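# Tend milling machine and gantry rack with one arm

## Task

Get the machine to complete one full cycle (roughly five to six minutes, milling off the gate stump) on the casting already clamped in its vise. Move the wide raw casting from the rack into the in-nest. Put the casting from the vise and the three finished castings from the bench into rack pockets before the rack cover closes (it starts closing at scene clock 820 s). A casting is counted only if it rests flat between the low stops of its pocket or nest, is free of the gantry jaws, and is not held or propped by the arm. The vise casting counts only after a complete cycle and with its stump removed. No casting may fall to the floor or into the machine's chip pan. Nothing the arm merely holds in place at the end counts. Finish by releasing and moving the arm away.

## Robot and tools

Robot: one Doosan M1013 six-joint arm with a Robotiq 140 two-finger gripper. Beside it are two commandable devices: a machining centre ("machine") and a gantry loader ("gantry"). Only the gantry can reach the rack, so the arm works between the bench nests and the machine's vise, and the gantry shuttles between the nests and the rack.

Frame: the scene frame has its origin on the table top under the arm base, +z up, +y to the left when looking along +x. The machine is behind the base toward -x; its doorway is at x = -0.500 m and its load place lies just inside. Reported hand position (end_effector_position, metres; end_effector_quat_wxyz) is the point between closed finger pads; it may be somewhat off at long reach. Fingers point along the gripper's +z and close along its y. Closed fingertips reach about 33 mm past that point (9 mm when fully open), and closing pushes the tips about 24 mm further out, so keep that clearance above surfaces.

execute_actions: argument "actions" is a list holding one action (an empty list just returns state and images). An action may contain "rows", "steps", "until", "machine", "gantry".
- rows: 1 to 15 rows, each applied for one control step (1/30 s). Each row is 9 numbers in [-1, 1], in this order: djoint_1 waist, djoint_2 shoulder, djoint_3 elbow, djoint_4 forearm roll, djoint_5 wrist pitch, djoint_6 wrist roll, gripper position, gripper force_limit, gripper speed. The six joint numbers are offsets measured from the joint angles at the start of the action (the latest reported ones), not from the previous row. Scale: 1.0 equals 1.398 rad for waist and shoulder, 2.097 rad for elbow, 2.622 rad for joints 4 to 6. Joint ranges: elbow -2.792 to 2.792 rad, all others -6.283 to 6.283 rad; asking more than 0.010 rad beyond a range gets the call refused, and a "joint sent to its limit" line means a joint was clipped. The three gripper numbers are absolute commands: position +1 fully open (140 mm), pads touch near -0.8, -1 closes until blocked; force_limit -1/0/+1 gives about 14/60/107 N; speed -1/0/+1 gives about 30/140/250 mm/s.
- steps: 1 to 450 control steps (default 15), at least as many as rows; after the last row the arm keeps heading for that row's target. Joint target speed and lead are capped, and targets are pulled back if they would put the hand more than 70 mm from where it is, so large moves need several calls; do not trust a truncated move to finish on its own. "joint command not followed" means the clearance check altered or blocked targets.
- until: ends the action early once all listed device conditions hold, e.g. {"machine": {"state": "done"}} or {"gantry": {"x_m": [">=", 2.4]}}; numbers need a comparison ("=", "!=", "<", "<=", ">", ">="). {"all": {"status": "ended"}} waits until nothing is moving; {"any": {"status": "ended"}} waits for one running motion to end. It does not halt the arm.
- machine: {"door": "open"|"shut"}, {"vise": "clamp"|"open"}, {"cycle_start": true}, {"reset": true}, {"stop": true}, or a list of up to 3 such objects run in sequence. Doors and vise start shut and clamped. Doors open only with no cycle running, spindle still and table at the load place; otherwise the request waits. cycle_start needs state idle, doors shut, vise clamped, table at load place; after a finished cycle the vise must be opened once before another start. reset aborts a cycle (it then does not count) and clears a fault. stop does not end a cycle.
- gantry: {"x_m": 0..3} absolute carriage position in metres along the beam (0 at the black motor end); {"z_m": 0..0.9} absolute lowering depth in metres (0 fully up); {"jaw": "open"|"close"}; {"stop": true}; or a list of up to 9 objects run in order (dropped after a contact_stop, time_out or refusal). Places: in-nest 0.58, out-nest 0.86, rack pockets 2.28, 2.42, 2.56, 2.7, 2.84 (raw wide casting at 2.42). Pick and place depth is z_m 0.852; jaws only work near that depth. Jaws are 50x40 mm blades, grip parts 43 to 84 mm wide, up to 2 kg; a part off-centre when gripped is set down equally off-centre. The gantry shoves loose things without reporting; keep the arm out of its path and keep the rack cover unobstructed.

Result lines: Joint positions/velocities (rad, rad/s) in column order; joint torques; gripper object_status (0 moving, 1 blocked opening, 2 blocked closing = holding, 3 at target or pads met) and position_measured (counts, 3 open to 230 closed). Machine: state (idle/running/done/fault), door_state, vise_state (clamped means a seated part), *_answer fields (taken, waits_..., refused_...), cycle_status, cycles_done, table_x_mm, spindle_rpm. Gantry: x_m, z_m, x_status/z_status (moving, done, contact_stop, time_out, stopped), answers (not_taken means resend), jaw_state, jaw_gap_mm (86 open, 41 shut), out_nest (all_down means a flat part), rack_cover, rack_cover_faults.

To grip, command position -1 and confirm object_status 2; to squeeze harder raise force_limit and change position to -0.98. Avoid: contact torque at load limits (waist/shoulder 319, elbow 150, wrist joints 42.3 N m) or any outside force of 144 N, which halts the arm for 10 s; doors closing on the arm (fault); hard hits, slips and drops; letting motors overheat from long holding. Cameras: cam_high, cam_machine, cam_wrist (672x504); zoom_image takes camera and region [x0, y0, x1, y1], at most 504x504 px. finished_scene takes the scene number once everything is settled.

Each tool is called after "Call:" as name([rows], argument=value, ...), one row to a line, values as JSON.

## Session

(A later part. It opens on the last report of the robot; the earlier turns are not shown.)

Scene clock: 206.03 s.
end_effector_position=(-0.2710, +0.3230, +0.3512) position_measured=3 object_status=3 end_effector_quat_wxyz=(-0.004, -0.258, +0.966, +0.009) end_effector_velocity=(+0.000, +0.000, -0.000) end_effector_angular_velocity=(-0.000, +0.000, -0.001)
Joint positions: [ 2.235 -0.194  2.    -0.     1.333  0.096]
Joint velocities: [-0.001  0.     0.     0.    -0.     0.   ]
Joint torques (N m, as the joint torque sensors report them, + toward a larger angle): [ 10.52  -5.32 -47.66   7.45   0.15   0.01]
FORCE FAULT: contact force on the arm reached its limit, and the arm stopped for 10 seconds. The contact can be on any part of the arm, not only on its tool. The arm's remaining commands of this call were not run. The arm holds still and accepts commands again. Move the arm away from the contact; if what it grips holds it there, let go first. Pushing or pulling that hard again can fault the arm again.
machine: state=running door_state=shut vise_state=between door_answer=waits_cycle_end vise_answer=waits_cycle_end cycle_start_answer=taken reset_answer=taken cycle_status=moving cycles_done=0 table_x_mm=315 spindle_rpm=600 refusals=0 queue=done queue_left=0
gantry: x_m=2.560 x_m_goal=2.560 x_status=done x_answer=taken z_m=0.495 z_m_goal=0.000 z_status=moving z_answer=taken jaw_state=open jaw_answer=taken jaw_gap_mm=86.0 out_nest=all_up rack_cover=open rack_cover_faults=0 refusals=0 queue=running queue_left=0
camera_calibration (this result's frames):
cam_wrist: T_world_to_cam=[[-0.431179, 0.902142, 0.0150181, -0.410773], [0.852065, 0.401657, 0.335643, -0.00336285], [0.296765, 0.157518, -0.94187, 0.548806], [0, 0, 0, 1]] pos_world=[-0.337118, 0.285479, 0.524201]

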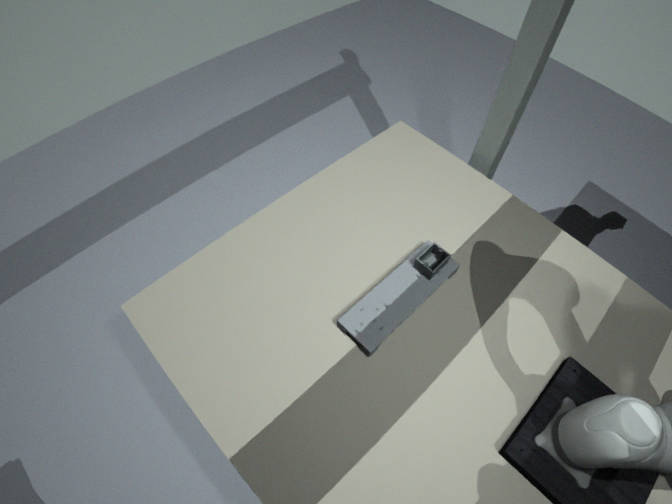

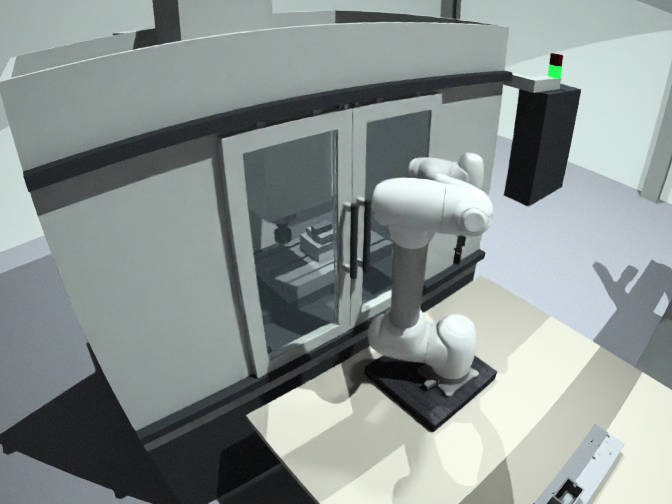

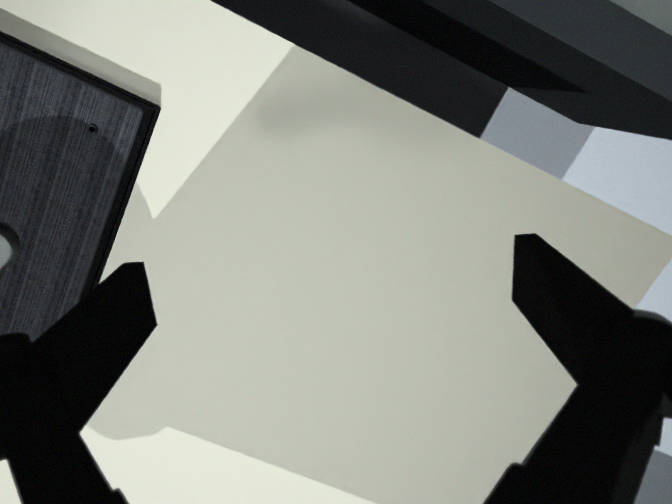

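Call:
execute_actions([
  {"rows":[[-0.35,0,0,0,0,0,1,0,0]],"steps":30},
])

Call:
execute_actions([
  {"steps":450},
])

Call:
execute_actions([
  {"steps":450},
])

Call:
execute_actions([
  {"steps":450},
])

Call:
execute_actions([
  {"steps":450},
])

Call:
execute_actions([
  {"steps":450},
])

Call:
execute_actions([
  {"steps":450,"until":{"machine":{"door_state":"open"}}},
])

Call:
execute_actions([
  {"steps":450,"until":{"machine":{"door_state":"open"}}},
])

Call:
execute_actions([
  {"steps":450,"until":{"machine":{"door_state":"open"}}},
])

Call:
execute_actions([
  {"steps":450,"until":{"machine":{"door_state":"open"}}},
])

Call:
execute_actions([
  {"steps":450,"until":{"machine":{"door_state":"open"}}},
])

Call:
execute_actions([
  {"steps":450,"until":{"machine":{"door_state":"open"}}},
])

Scene clock: 217.23 s.
end_effector_position=(-0.0853, +0.4134, +0.3505) position_measured=3 object_status=3 end_effector_quat_wxyz=(-0.005, -0.016, +1.000, +0.008) end_effector_velocity=(+0.000, -0.000, +0.000) end_effector_angular_velocity=(+0.001, +0.000, -0.001)
Joint positions: [ 1.746 -0.194  2.    -0.     1.333  0.096]
Joint velocities: [-0.001 -0.001  0.     0.    -0.     0.   ]
Joint torques (N m, as the joint torque sensors report them, + toward a larger angle): [  3.46 -19.54 -39.83   5.02  -0.18  -0.01]
machine: state=running door_state=shut vise_state=between door_answer=waits_cycle_end vise_answer=waits_cycle_end cycle_start_answer=taken reset_answer=taken cycle_status=moving cycles_done=0 table_x_mm=271 spindle_rpm=600 refusals=0 queue=done queue_left=0
gantry: x_m=2.560 x_m_goal=2.560 x_status=done x_answer=taken z_m=0.000 z_m_goal=0.000 z_status=done z_answer=taken jaw_state=open jaw_answer=taken jaw_gap_mm=86.0 out_nest=all_up rack_cover=open rack_cover_faults=0 refusals=0 queue=done queue_left=0
camera_calibration (this result's frames):
cam_wrist: T_world_to_cam=[[0.0434694, 0.998989, 0.0114974, -0.410611], [0.943221, -0.0448307, 0.329128, -0.00306198], [0.32931, -0.00346236, -0.944215, 0.548914], [0, 0, 0, 1]] pos_world=[-0.160026, 0.411959, 0.524022]

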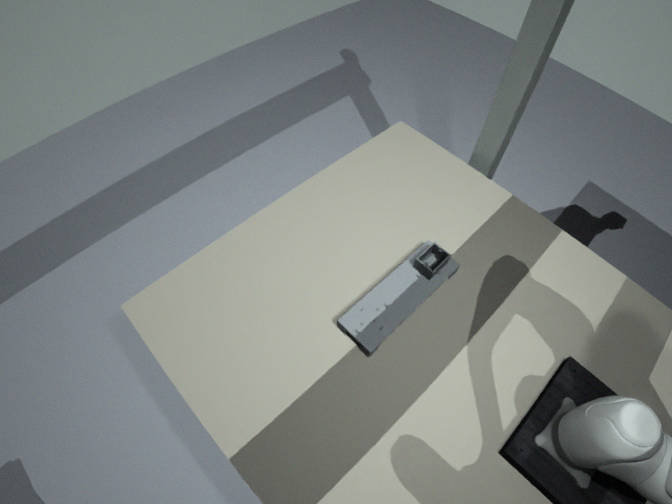

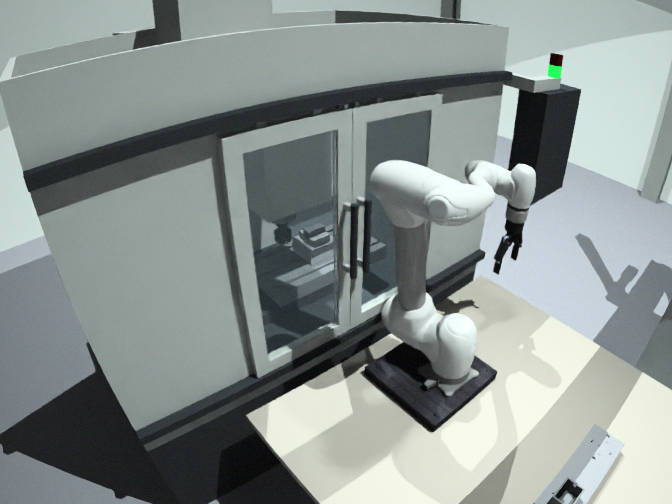

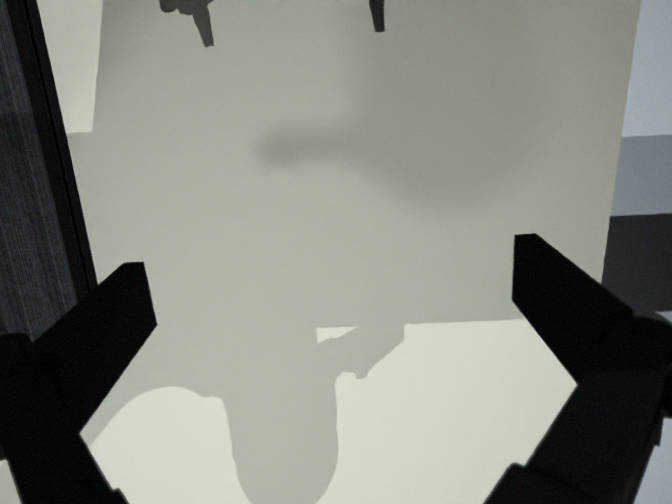

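Scene clock: 232.23 s.
end_effector_position=(-0.0852, +0.4134, +0.3505) position_measured=3 object_status=3 end_effector_quat_wxyz=(-0.005, -0.016, +1.000, +0.008) end_effector_velocity=(-0.000, -0.000, +0.000) end_effector_angular_velocity=(+0.001, +0.000, +0.001)
Joint positions: [ 1.746 -0.194  2.    -0.     1.333  0.096]
Joint velocities: [ 0.001 -0.001  0.    -0.    -0.     0.   ]
Joint torques (N m, as the joint torque sensors report them, + toward a larger angle): [  1.57 -17.65 -40.28   4.19   0.14   0.27]
machine: state=running door_state=shut vise_state=between door_answer=waits_cycle_end vise_answer=waits_cycle_end cycle_start_answer=taken reset_answer=taken cycle_status=moving cycles_done=0 table_x_mm=149 spindle_rpm=600 refusals=0 queue=done queue_left=0
gantry: x_m=2.560 x_m_goal=2.560 x_status=done x_answer=taken z_m=0.000 z_m_goal=0.000 z_status=done z_answer=taken jaw_state=open jaw_answer=taken jaw_gap_mm=86.0 out_nest=all_up rack_cover=open rack_cover_faults=0 refusals=0 queue=done queue_left=0
camera_calibration (this result's frames):
cam_wrist: T_world_to_cam=[[0.0435117, 0.998987, 0.0114838, -0.410609], [0.943218, -0.0448662, 0.329129, -0.0030624], [0.329311, -0.00348925, -0.944215, 0.548914], [0, 0, 0, 1]] pos_world=[-0.160009, 0.41197, 0.524016]

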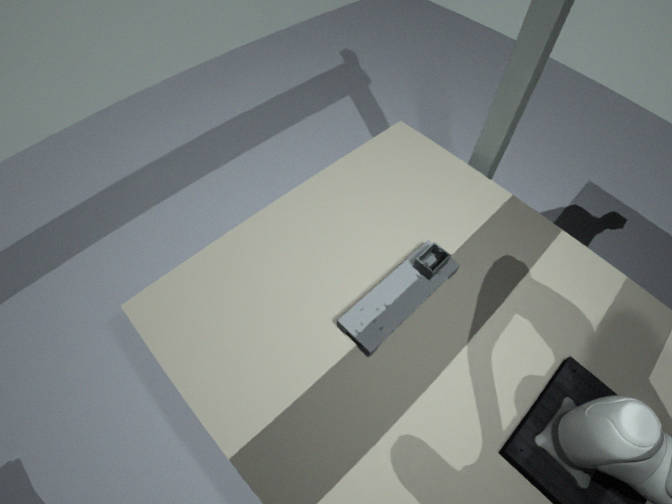

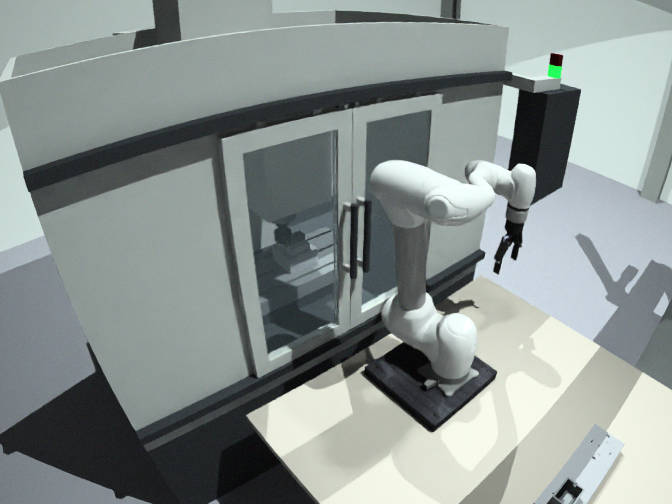

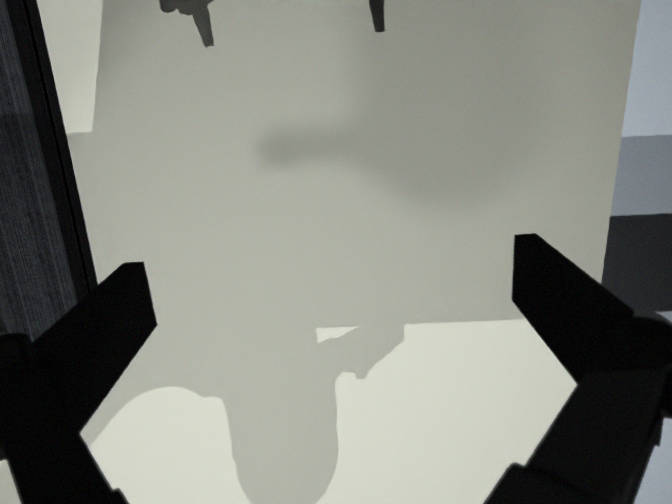

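Scene clock: 247.23 s.
end_effector_position=(-0.0852, +0.4134, +0.3505) position_measured=3 object_status=3 end_effector_quat_wxyz=(-0.005, -0.016, +1.000, +0.008) end_effector_velocity=(+0.000, +0.000, -0.000) end_effector_angular_velocity=(+0.000, -0.000, -0.001)
Joint positions: [ 1.746 -0.194  2.    -0.     1.333  0.096]
Joint velocities: [-0.001  0.     0.    -0.    -0.     0.   ]
Joint torques (N m, as the joint torque sensors report them, + toward a larger angle): [  1.04 -20.54 -40.63   4.29  -0.12   0.35]
machine: state=running door_state=shut vise_state=between door_answer=waits_cycle_end vise_answer=waits_cycle_end cycle_start_answer=taken reset_answer=taken cycle_status=moving cycles_done=0 table_x_mm=28 spindle_rpm=600 refusals=0 queue=done queue_left=0
gantry: x_m=2.560 x_m_goal=2.560 x_status=done x_answer=taken z_m=0.000 z_m_goal=0.000 z_status=done z_answer=taken jaw_state=open jaw_answer=taken jaw_gap_mm=86.0 out_nest=all_up rack_cover=open rack_cover_faults=0 refusals=0 queue=done queue_left=0
camera_calibration (this result's frames):
cam_wrist: T_world_to_cam=[[0.0435118, 0.998987, 0.011486, -0.41061], [0.943218, -0.044867, 0.329129, -0.00306216], [0.329311, -0.00348723, -0.944215, 0.548914], [0, 0, 0, 1]] pos_world=[-0.160009, 0.411971, 0.524017]

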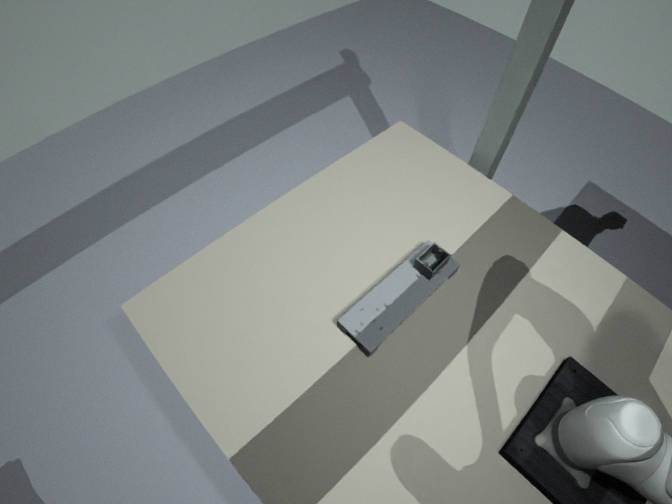

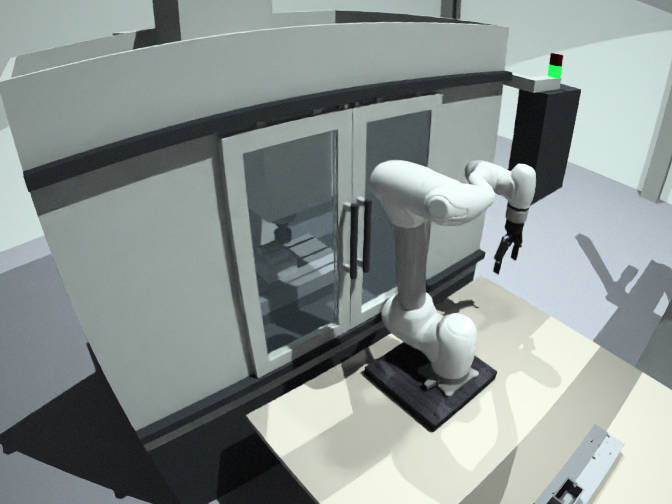

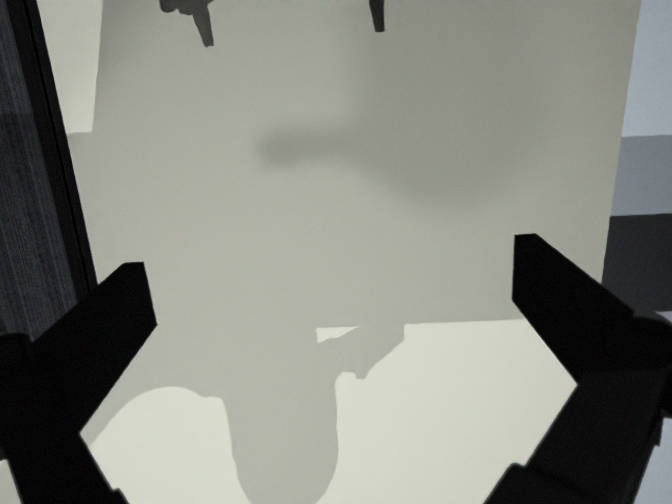

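Scene clock: 262.23 s.
end_effector_position=(-0.0852, +0.4134, +0.3505) position_measured=3 object_status=3 end_effector_quat_wxyz=(-0.005, -0.016, +1.000, +0.008) end_effector_velocity=(+0.000, +0.000, -0.001) end_effector_angular_velocity=(-0.002, -0.000, -0.000)
Joint positions: [ 1.746 -0.194  2.    -0.     1.333  0.096]
Joint velocities: [-0.     0.002 -0.    -0.     0.     0.   ]
Joint torques (N m, as the joint torque sensors report them, + toward a larger angle): [  1.93 -20.5  -40.99   4.88  -0.38   0.15]
machine: state=running door_state=shut vise_state=between door_answer=waits_cycle_end vise_answer=waits_cycle_end cycle_start_answer=taken reset_answer=taken cycle_status=moving cycles_done=0 table_x_mm=97 spindle_rpm=600 refusals=0 queue=done queue_left=0
gantry: x_m=2.560 x_m_goal=2.560 x_status=done x_answer=taken z_m=0.000 z_m_goal=0.000 z_status=done z_answer=taken jaw_state=open jaw_answer=taken jaw_gap_mm=86.0 out_nest=all_up rack_cover=open rack_cover_faults=0 refusals=0 queue=done queue_left=0
camera_calibration (this result's frames):
cam_wrist: T_world_to_cam=[[0.0435118, 0.998987, 0.011486, -0.41061], [0.943218, -0.044867, 0.329129, -0.00306213], [0.329311, -0.00348715, -0.944215, 0.548914], [0, 0, 0, 1]] pos_world=[-0.160009, 0.411971, 0.524017]

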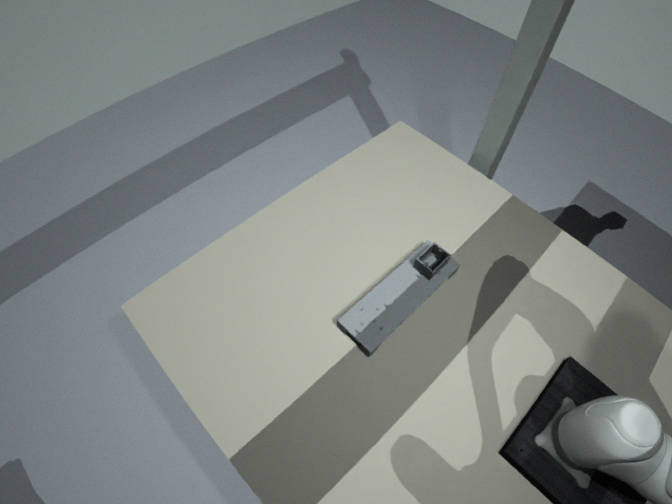

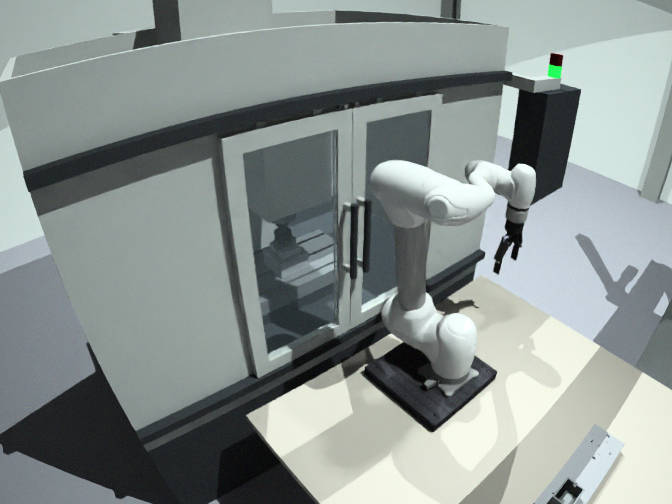

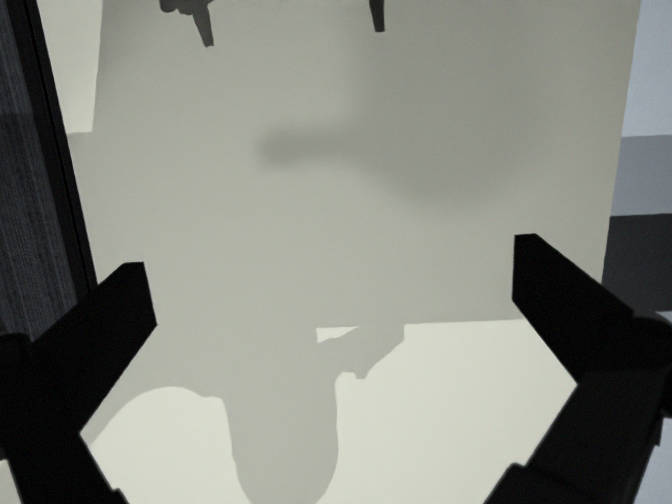

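Scene clock: 277.23 s.
end_effector_position=(-0.0852, +0.4134, +0.3505) position_measured=3 object_status=3 end_effector_quat_wxyz=(-0.005, -0.016, +1.000, +0.008) end_effector_velocity=(-0.000, -0.000, +0.000) end_effector_angular_velocity=(+0.001, +0.000, +0.001)
Joint positions: [ 1.746 -0.194  2.    -0.     1.333  0.096]
Joint velocities: [ 0.001 -0.001  0.    -0.    -0.    -0.   ]
Joint torques (N m, as the joint torque sensors report them, + toward a larger angle): [  3.23 -18.63 -40.14   4.38  -0.57  -0.07]
machine: state=running door_state=shut vise_state=between door_answer=waits_cycle_end vise_answer=waits_cycle_end cycle_start_answer=taken reset_answer=taken cycle_status=moving cycles_done=0 table_x_mm=218 spindle_rpm=600 refusals=0 queue=done queue_left=0
gantry: x_m=2.560 x_m_goal=2.560 x_status=done x_answer=taken z_m=0.000 z_m_goal=0.000 z_status=done z_answer=taken jaw_state=open jaw_answer=taken jaw_gap_mm=86.0 out_nest=all_up rack_cover=open rack_cover_faults=0 refusals=0 queue=done queue_left=0
camera_calibration (this result's frames):
cam_wrist: T_world_to_cam=[[0.0435118, 0.998987, 0.0114862, -0.41061], [0.943219, -0.0448671, 0.329129, -0.00306205], [0.329311, -0.00348703, -0.944215, 0.548914], [0, 0, 0, 1]] pos_world=[-0.160009, 0.411971, 0.524017]

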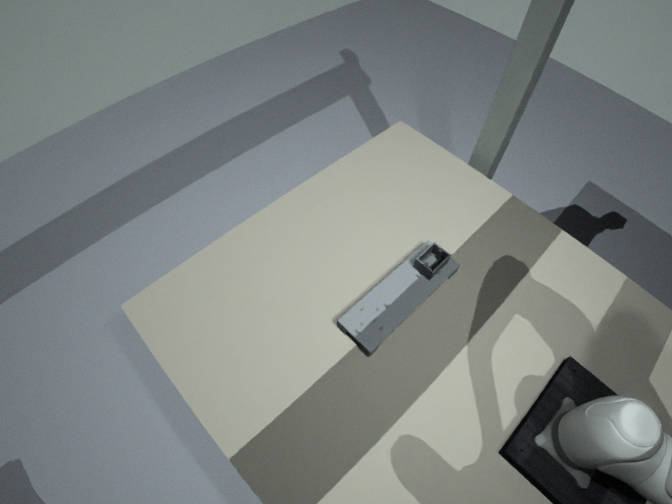

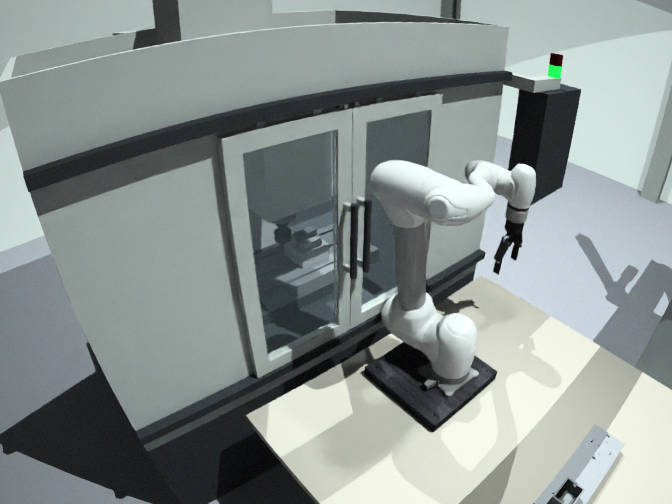

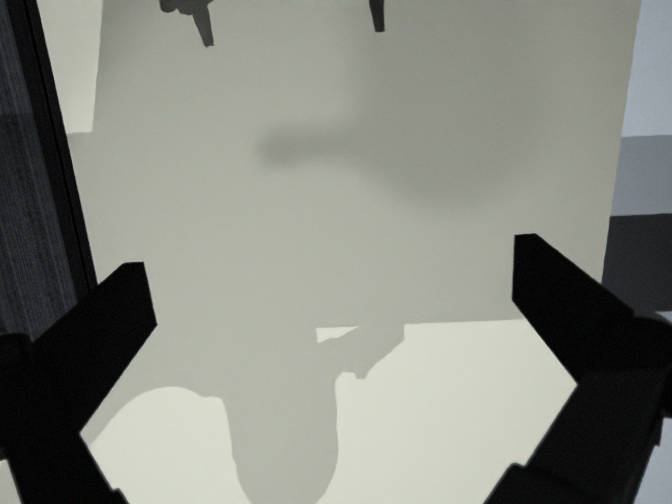

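Scene clock: 292.23 s.
end_effector_position=(-0.0852, +0.4134, +0.3505) position_measured=3 object_status=3 end_effector_quat_wxyz=(-0.005, -0.016, +1.000, +0.008) end_effector_velocity=(-0.000, +0.000, -0.000) end_effector_angular_velocity=(-0.001, +0.000, +0.001)
Joint positions: [ 1.746 -0.194  2.    -0.     1.333  0.096]
Joint velocities: [ 0.001  0.001 -0.     0.     0.     0.   ]
Joint torques (N m, as the joint torque sensors report them, + toward a larger angle): [  2.54 -18.47 -39.62   4.71   0.01  -0.03]
machine: state=running door_state=shut vise_state=between door_answer=waits_cycle_end vise_answer=waits_cycle_end cycle_start_answer=taken reset_answer=taken cycle_status=moving cycles_done=0 table_x_mm=336 spindle_rpm=600 refusals=0 queue=done queue_left=0
gantry: x_m=2.560 x_m_goal=2.560 x_status=done x_answer=taken z_m=0.000 z_m_goal=0.000 z_status=done z_answer=taken jaw_state=open jaw_answer=taken jaw_gap_mm=86.0 out_nest=all_up rack_cover=open rack_cover_faults=0 refusals=0 queue=done queue_left=0
camera_calibration (this result's frames):
cam_wrist: T_world_to_cam=[[0.0435118, 0.998987, 0.0114859, -0.41061], [0.943218, -0.0448669, 0.329129, -0.00306214], [0.329311, -0.00348722, -0.944215, 0.548914], [0, 0, 0, 1]] pos_world=[-0.160009, 0.411971, 0.524017]

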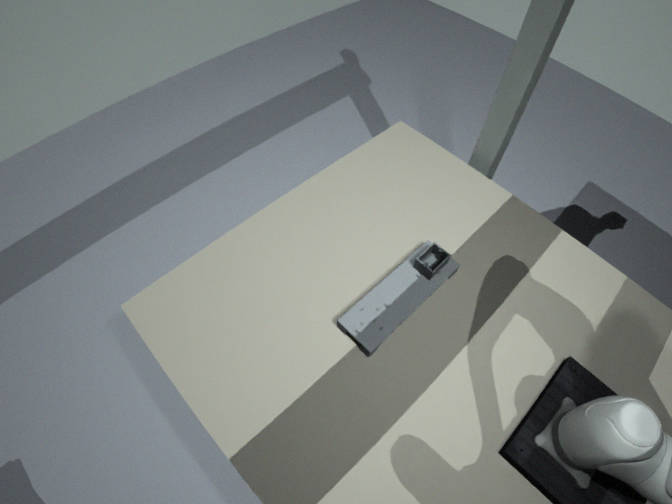

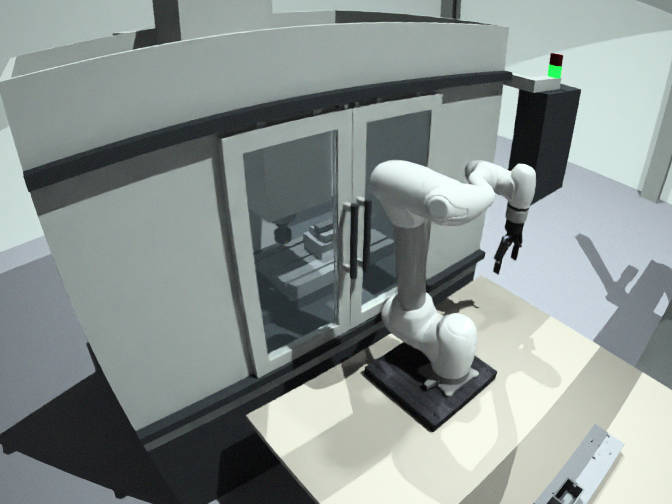

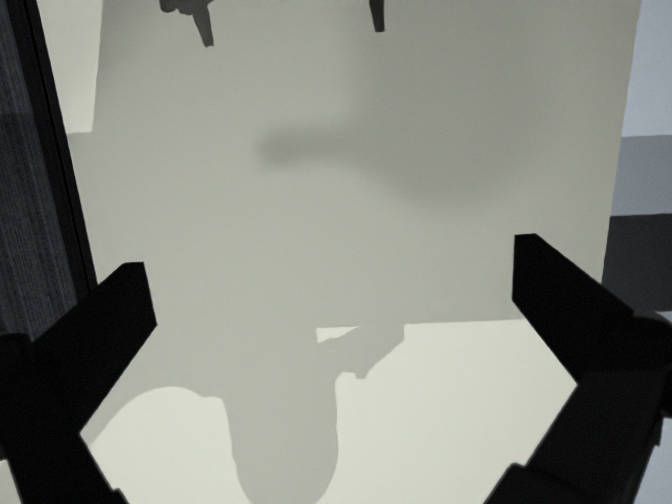

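Scene clock: 307.23 s.
end_effector_position=(-0.0852, +0.4134, +0.3505) position_measured=3 object_status=3 end_effector_quat_wxyz=(-0.005, -0.016, +1.000, +0.008) end_effector_velocity=(-0.000, -0.000, +0.000) end_effector_angular_velocity=(+0.001, +0.000, +0.002)
Joint positions: [ 1.746 -0.194  2.    -0.     1.333  0.096]
Joint velocities: [ 0.    -0.001  0.     0.    -0.    -0.001]
Joint torques (N m, as the joint torque sensors report them, + toward a larger angle): [  1.41 -19.4  -39.42   4.27  -0.13   0.31]
machine: state=running door_state=shut vise_state=between door_answer=waits_cycle_end vise_answer=waits_cycle_end cycle_start_answer=taken reset_answer=taken cycle_status=moving cycles_done=0 table_x_mm=215 spindle_rpm=600 refusals=0 queue=done queue_left=0
gantry: x_m=2.560 x_m_goal=2.560 x_status=done x_answer=taken z_m=0.000 z_m_goal=0.000 z_status=done z_answer=taken jaw_state=open jaw_answer=taken jaw_gap_mm=86.0 out_nest=all_up rack_cover=open rack_cover_faults=0 refusals=0 queue=done queue_left=0
camera_calibration (this result's frames):
cam_wrist: T_world_to_cam=[[0.0435121, 0.998987, 0.0114859, -0.41061], [0.943218, -0.0448672, 0.329129, -0.00306206], [0.329311, -0.00348743, -0.944215, 0.548914], [0, 0, 0, 1]] pos_world=[-0.160009, 0.411971, 0.524017]

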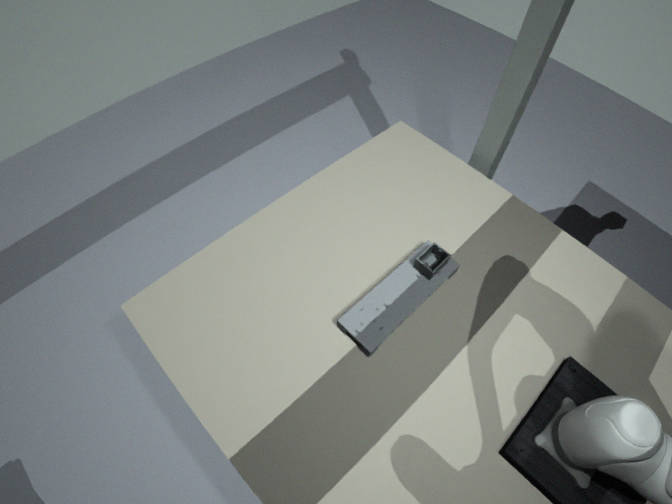

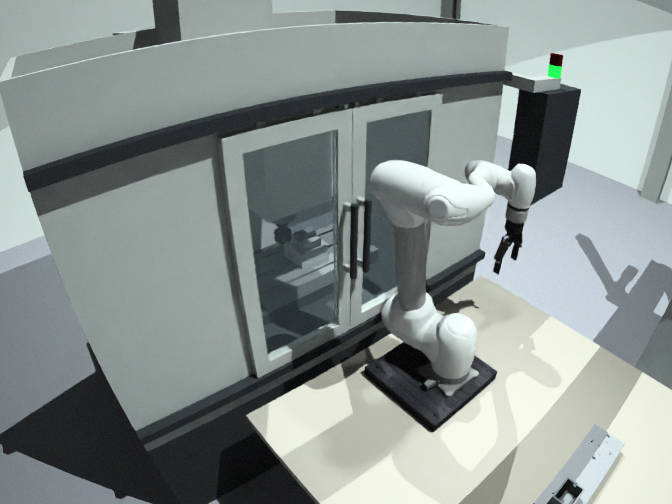

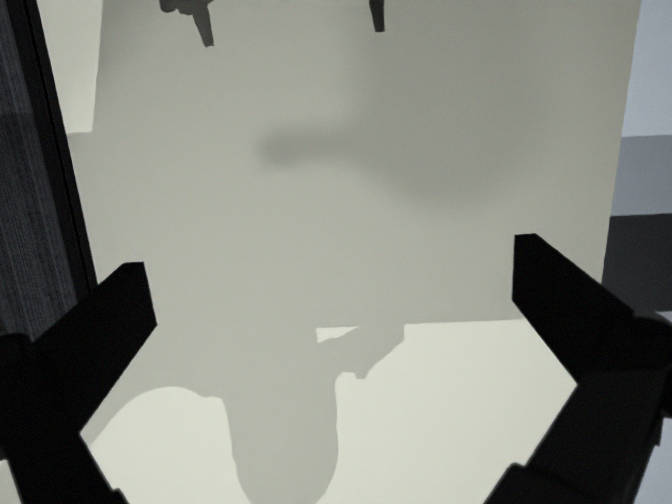

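Scene clock: 322.23 s.
end_effector_position=(-0.0852, +0.4134, +0.3505) position_measured=3 object_status=3 end_effector_quat_wxyz=(-0.005, -0.016, +1.000, +0.008) end_effector_velocity=(+0.000, +0.000, -0.000) end_effector_angular_velocity=(-0.001, +0.000, -0.001)
Joint positions: [ 1.746 -0.194  2.    -0.     1.333  0.096]
Joint velocities: [-0.001  0.001  0.     0.     0.     0.   ]
Joint torques (N m, as the joint torque sensors report them, + toward a larger angle): [  3.62 -21.45 -39.63   4.53   0.09   0.19]
machine: state=running door_state=shut vise_state=between door_answer=waits_cycle_end vise_answer=waits_cycle_end cycle_start_answer=taken reset_answer=taken cycle_status=moving cycles_done=0 table_x_mm=94 spindle_rpm=600 refusals=0 queue=done queue_left=0
gantry: x_m=2.560 x_m_goal=2.560 x_status=done x_answer=taken z_m=0.000 z_m_goal=0.000 z_status=done z_answer=taken jaw_state=open jaw_answer=taken jaw_gap_mm=86.0 out_nest=all_up rack_cover=open rack_cover_faults=0 refusals=0 queue=done queue_left=0
camera_calibration (this result's frames):
cam_wrist: T_world_to_cam=[[0.043512, 0.998987, 0.0114859, -0.41061], [0.943218, -0.0448671, 0.329129, -0.00306203], [0.329311, -0.00348735, -0.944215, 0.548914], [0, 0, 0, 1]] pos_world=[-0.160009, 0.411971, 0.524017]

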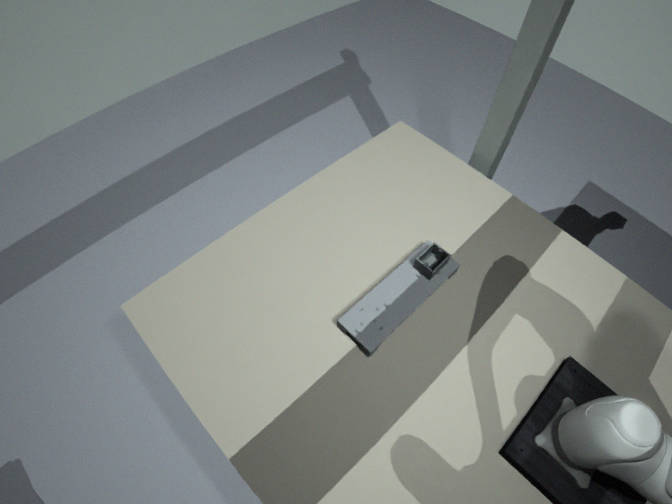

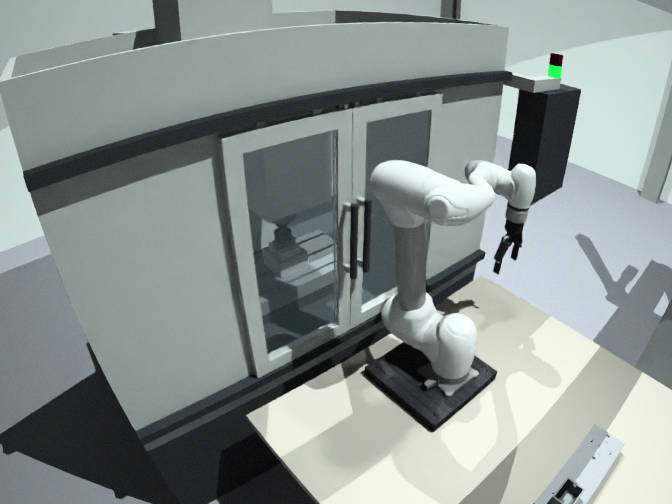

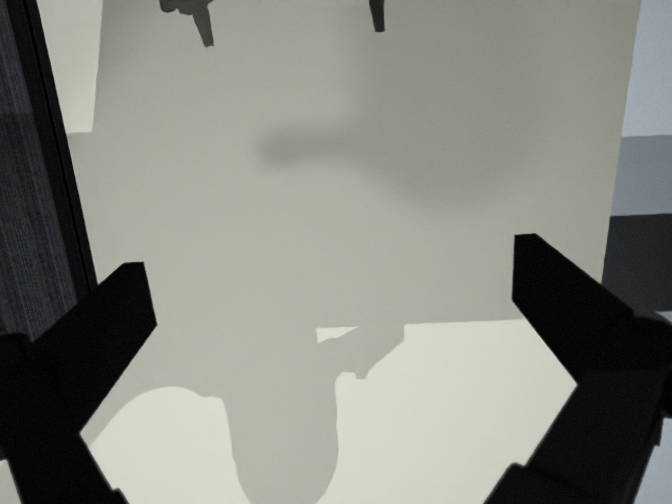

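Scene clock: 335.63 s.
end_effector_position=(-0.0852, +0.4134, +0.3505) position_measured=3 object_status=3 end_effector_quat_wxyz=(-0.005, -0.016, +1.000, +0.008) end_effector_velocity=(-0.000, +0.000, +0.000) end_effector_angular_velocity=(+0.000, +0.000, +0.000)
Joint positions: [ 1.746 -0.194  2.    -0.     1.333  0.096]
Joint velocities: [ 0.  0. -0.  0. -0. -0.]
Joint torques (N m, as the joint torque sensors report them, + toward a larger angle): [  0.36 -17.89 -40.11   4.7   -0.31   0.1 ]
machine: state=idle door_state=open vise_state=open door_answer=taken vise_answer=taken cycle_start_answer=taken reset_answer=taken cycle_status=done cycles_done=1 table_x_mm=0 spindle_rpm=0 refusals=0 queue=done queue_left=0
gantry: x_m=2.560 x_m_goal=2.560 x_status=done x_answer=taken z_m=0.000 z_m_goal=0.000 z_status=done z_answer=taken jaw_state=open jaw_answer=taken jaw_gap_mm=86.0 out_nest=all_up rack_cover=open rack_cover_faults=0 refusals=0 queue=done queue_left=0
camera_calibration (this result's frames):
cam_wrist: T_world_to_cam=[[0.043512, 0.998987, 0.011486, -0.41061], [0.943218, -0.0448671, 0.329129, -0.00306204], [0.329311, -0.00348729, -0.944215, 0.548914], [0, 0, 0, 1]] pos_world=[-0.160009, 0.411971, 0.524017]

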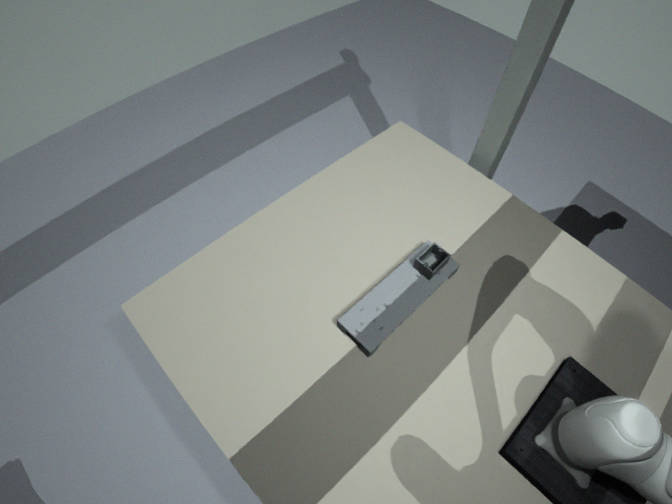

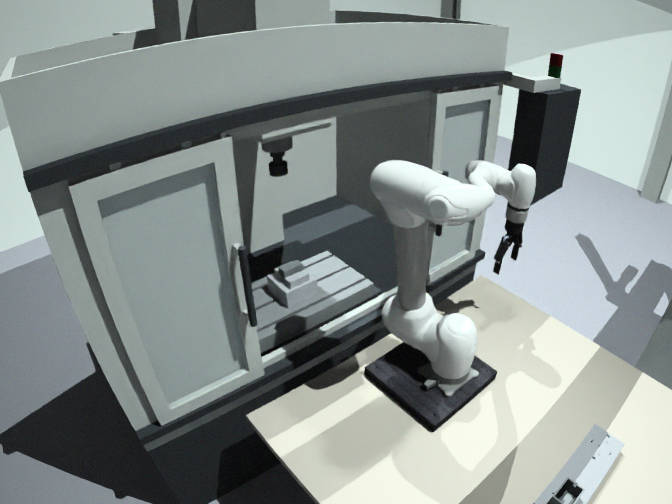

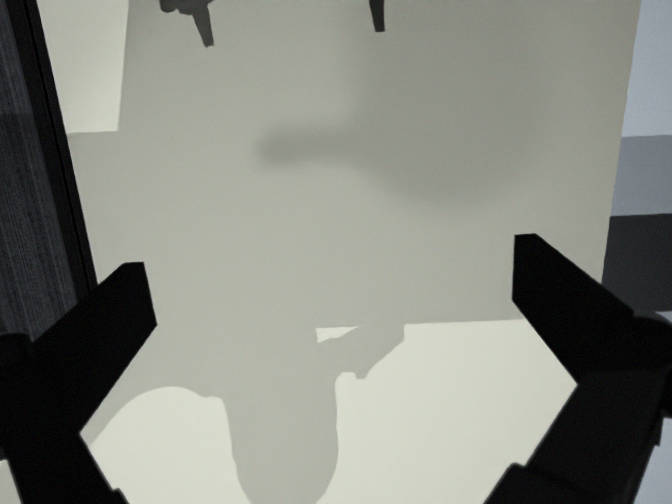

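Scene clock: 335.67 s.
end_effector_position=(-0.0852, +0.4134, +0.3505) position_measured=3 object_status=3 end_effector_quat_wxyz=(-0.005, -0.016, +1.000, +0.008) end_effector_velocity=(+0.000, -0.000, +0.000) end_effector_angular_velocity=(+0.001, +0.000, -0.000)
Joint positions: [ 1.746 -0.194  2.    -0.     1.333  0.096]
Joint velocities: [-0.    -0.001 -0.     0.     0.    -0.   ]
Joint torques (N m, as the joint torque sensors report them, + toward a larger angle): [  1.79 -19.69 -38.75   4.07  -0.02   0.47]
machine: state=idle door_state=open vise_state=open door_answer=taken vise_answer=taken cycle_start_answer=taken reset_answer=taken cycle_status=done cycles_done=1 table_x_mm=0 spindle_rpm=0 refusals=0 queue=done queue_left=0
gantry: x_m=2.560 x_m_goal=2.560 x_status=done x_answer=taken z_m=0.000 z_m_goal=0.000 z_status=done z_answer=taken jaw_state=open jaw_answer=taken jaw_gap_mm=86.0 out_nest=all_up rack_cover=open rack_cover_faults=0 refusals=0 queue=done queue_left=0
camera_calibration (this result's frames):
cam_wrist: T_world_to_cam=[[0.0435118, 0.998987, 0.0114861, -0.41061], [0.943218, -0.044867, 0.329129, -0.00306213], [0.329311, -0.0034871, -0.944215, 0.548914], [0, 0, 0, 1]] pos_world=[-0.160009, 0.411971, 0.524017]

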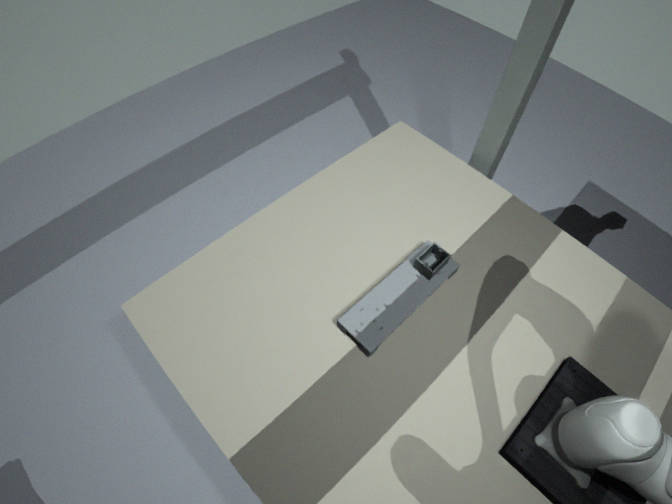

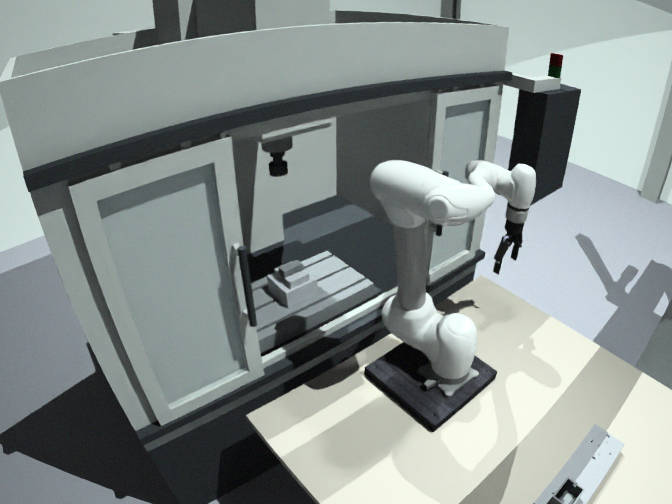

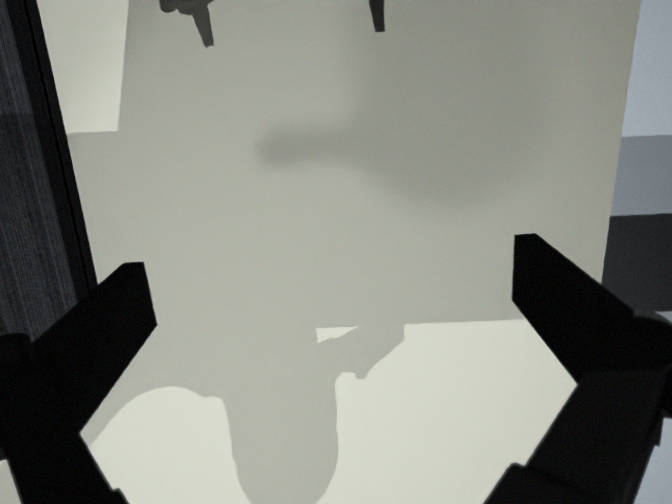

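Scene clock: 335.70 s.
end_effector_position=(-0.0852, +0.4134, +0.3505) position_measured=3 object_status=3 end_effector_quat_wxyz=(-0.005, -0.016, +1.000, +0.008) end_effector_velocity=(+0.000, +0.000, -0.000) end_effector_angular_velocity=(-0.001, -0.000, +0.001)
Joint positions: [ 1.746 -0.194  2.    -0.     1.333  0.096]
Joint velocities: [ 0.     0.001  0.    -0.     0.    -0.001]
Joint torques (N m, as the joint torque sensors report them, + toward a larger angle): [  3.51 -16.18 -40.01   4.53  -0.14   0.32]
machine: state=idle door_state=open vise_state=open door_answer=taken vise_answer=taken cycle_start_answer=taken reset_answer=taken cycle_status=done cycles_done=1 table_x_mm=0 spindle_rpm=0 refusals=0 queue=done queue_left=0
gantry: x_m=2.560 x_m_goal=2.560 x_status=done x_answer=taken z_m=0.000 z_m_goal=0.000 z_status=done z_answer=taken jaw_state=open jaw_answer=taken jaw_gap_mm=86.0 out_nest=all_up rack_cover=open rack_cover_faults=0 refusals=0 queue=done queue_left=0
camera_calibration (this result's frames):
cam_wrist: T_world_to_cam=[[0.0435119, 0.998987, 0.011486, -0.41061], [0.943218, -0.044867, 0.329129, -0.00306214], [0.329311, -0.00348726, -0.944215, 0.548914], [0, 0, 0, 1]] pos_world=[-0.160009, 0.411971, 0.524017]

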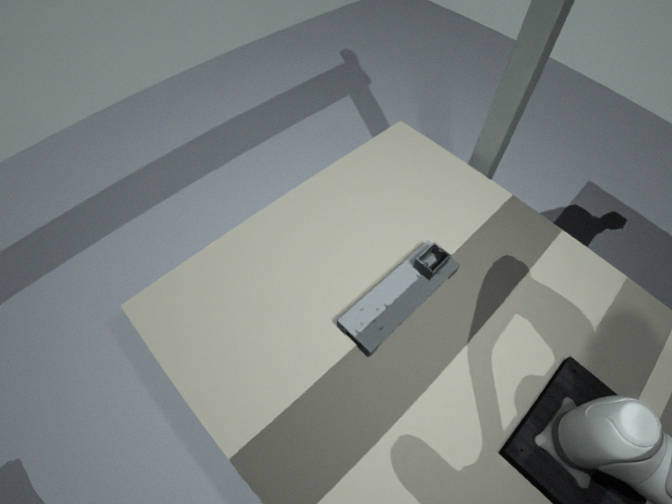

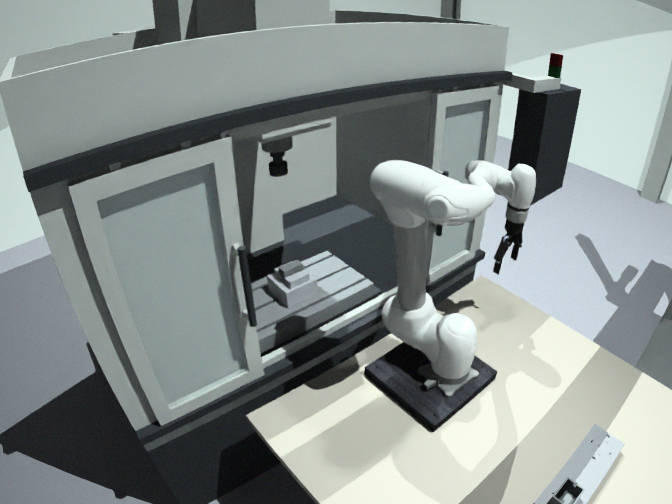

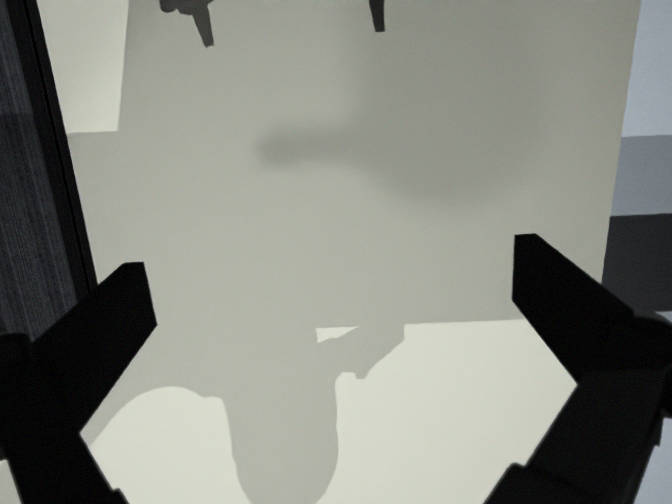

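Scene clock: 335.73 s.
end_effector_position=(-0.0852, +0.4134, +0.3505) position_measured=3 object_status=3 end_effector_quat_wxyz=(-0.005, -0.016, +1.000, +0.008) end_effector_velocity=(+0.000, +0.000, -0.000) end_effector_angular_velocity=(-0.001, -0.000, -0.001)
Joint positions: [ 1.746 -0.194  2.    -0.     1.333  0.096]
Joint velocities: [-0.001  0.001 -0.     0.     0.     0.   ]
Joint torques (N m, as the joint torque sensors report them, + toward a larger angle): [ -0.01 -16.27 -40.1    4.45  -0.57   0.58]
machine: state=idle door_state=open vise_state=open door_answer=taken vise_answer=taken cycle_start_answer=taken reset_answer=taken cycle_status=done cycles_done=1 table_x_mm=0 spindle_rpm=0 refusals=0 queue=done queue_left=0
gantry: x_m=2.560 x_m_goal=2.560 x_status=done x_answer=taken z_m=0.000 z_m_goal=0.000 z_status=done z_answer=taken jaw_state=open jaw_answer=taken jaw_gap_mm=86.0 out_nest=all_up rack_cover=open rack_cover_faults=0 refusals=0 queue=done queue_left=0
camera_calibration (this result's frames):
cam_wrist: T_world_to_cam=[[0.0435117, 0.998987, 0.0114861, -0.41061], [0.943218, -0.0448669, 0.329129, -0.00306216], [0.329311, -0.00348705, -0.944215, 0.548914], [0, 0, 0, 1]] pos_world=[-0.160009, 0.411971, 0.524017]

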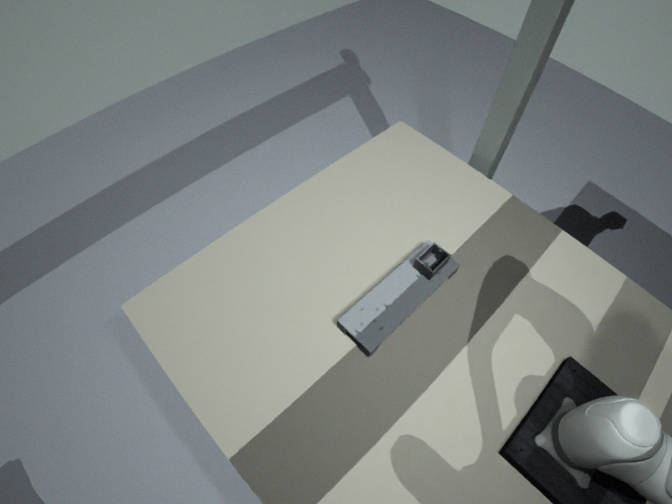

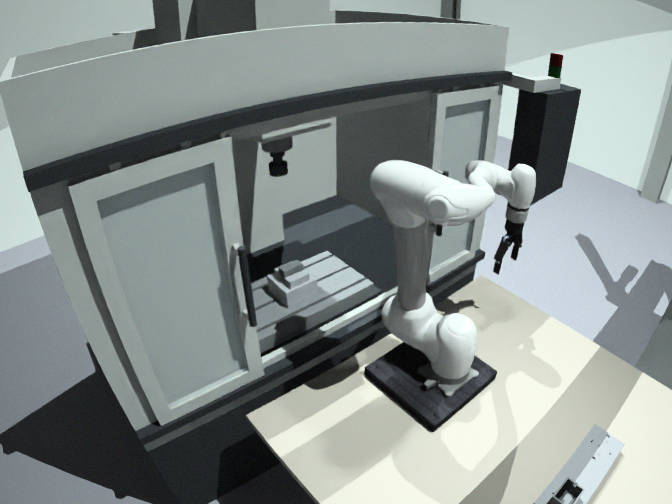

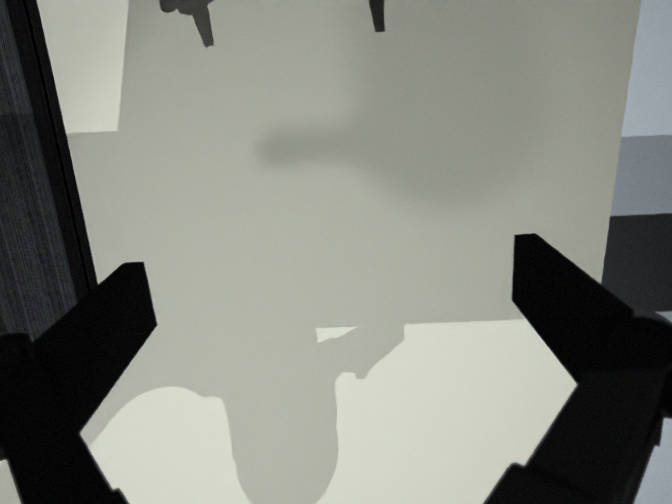

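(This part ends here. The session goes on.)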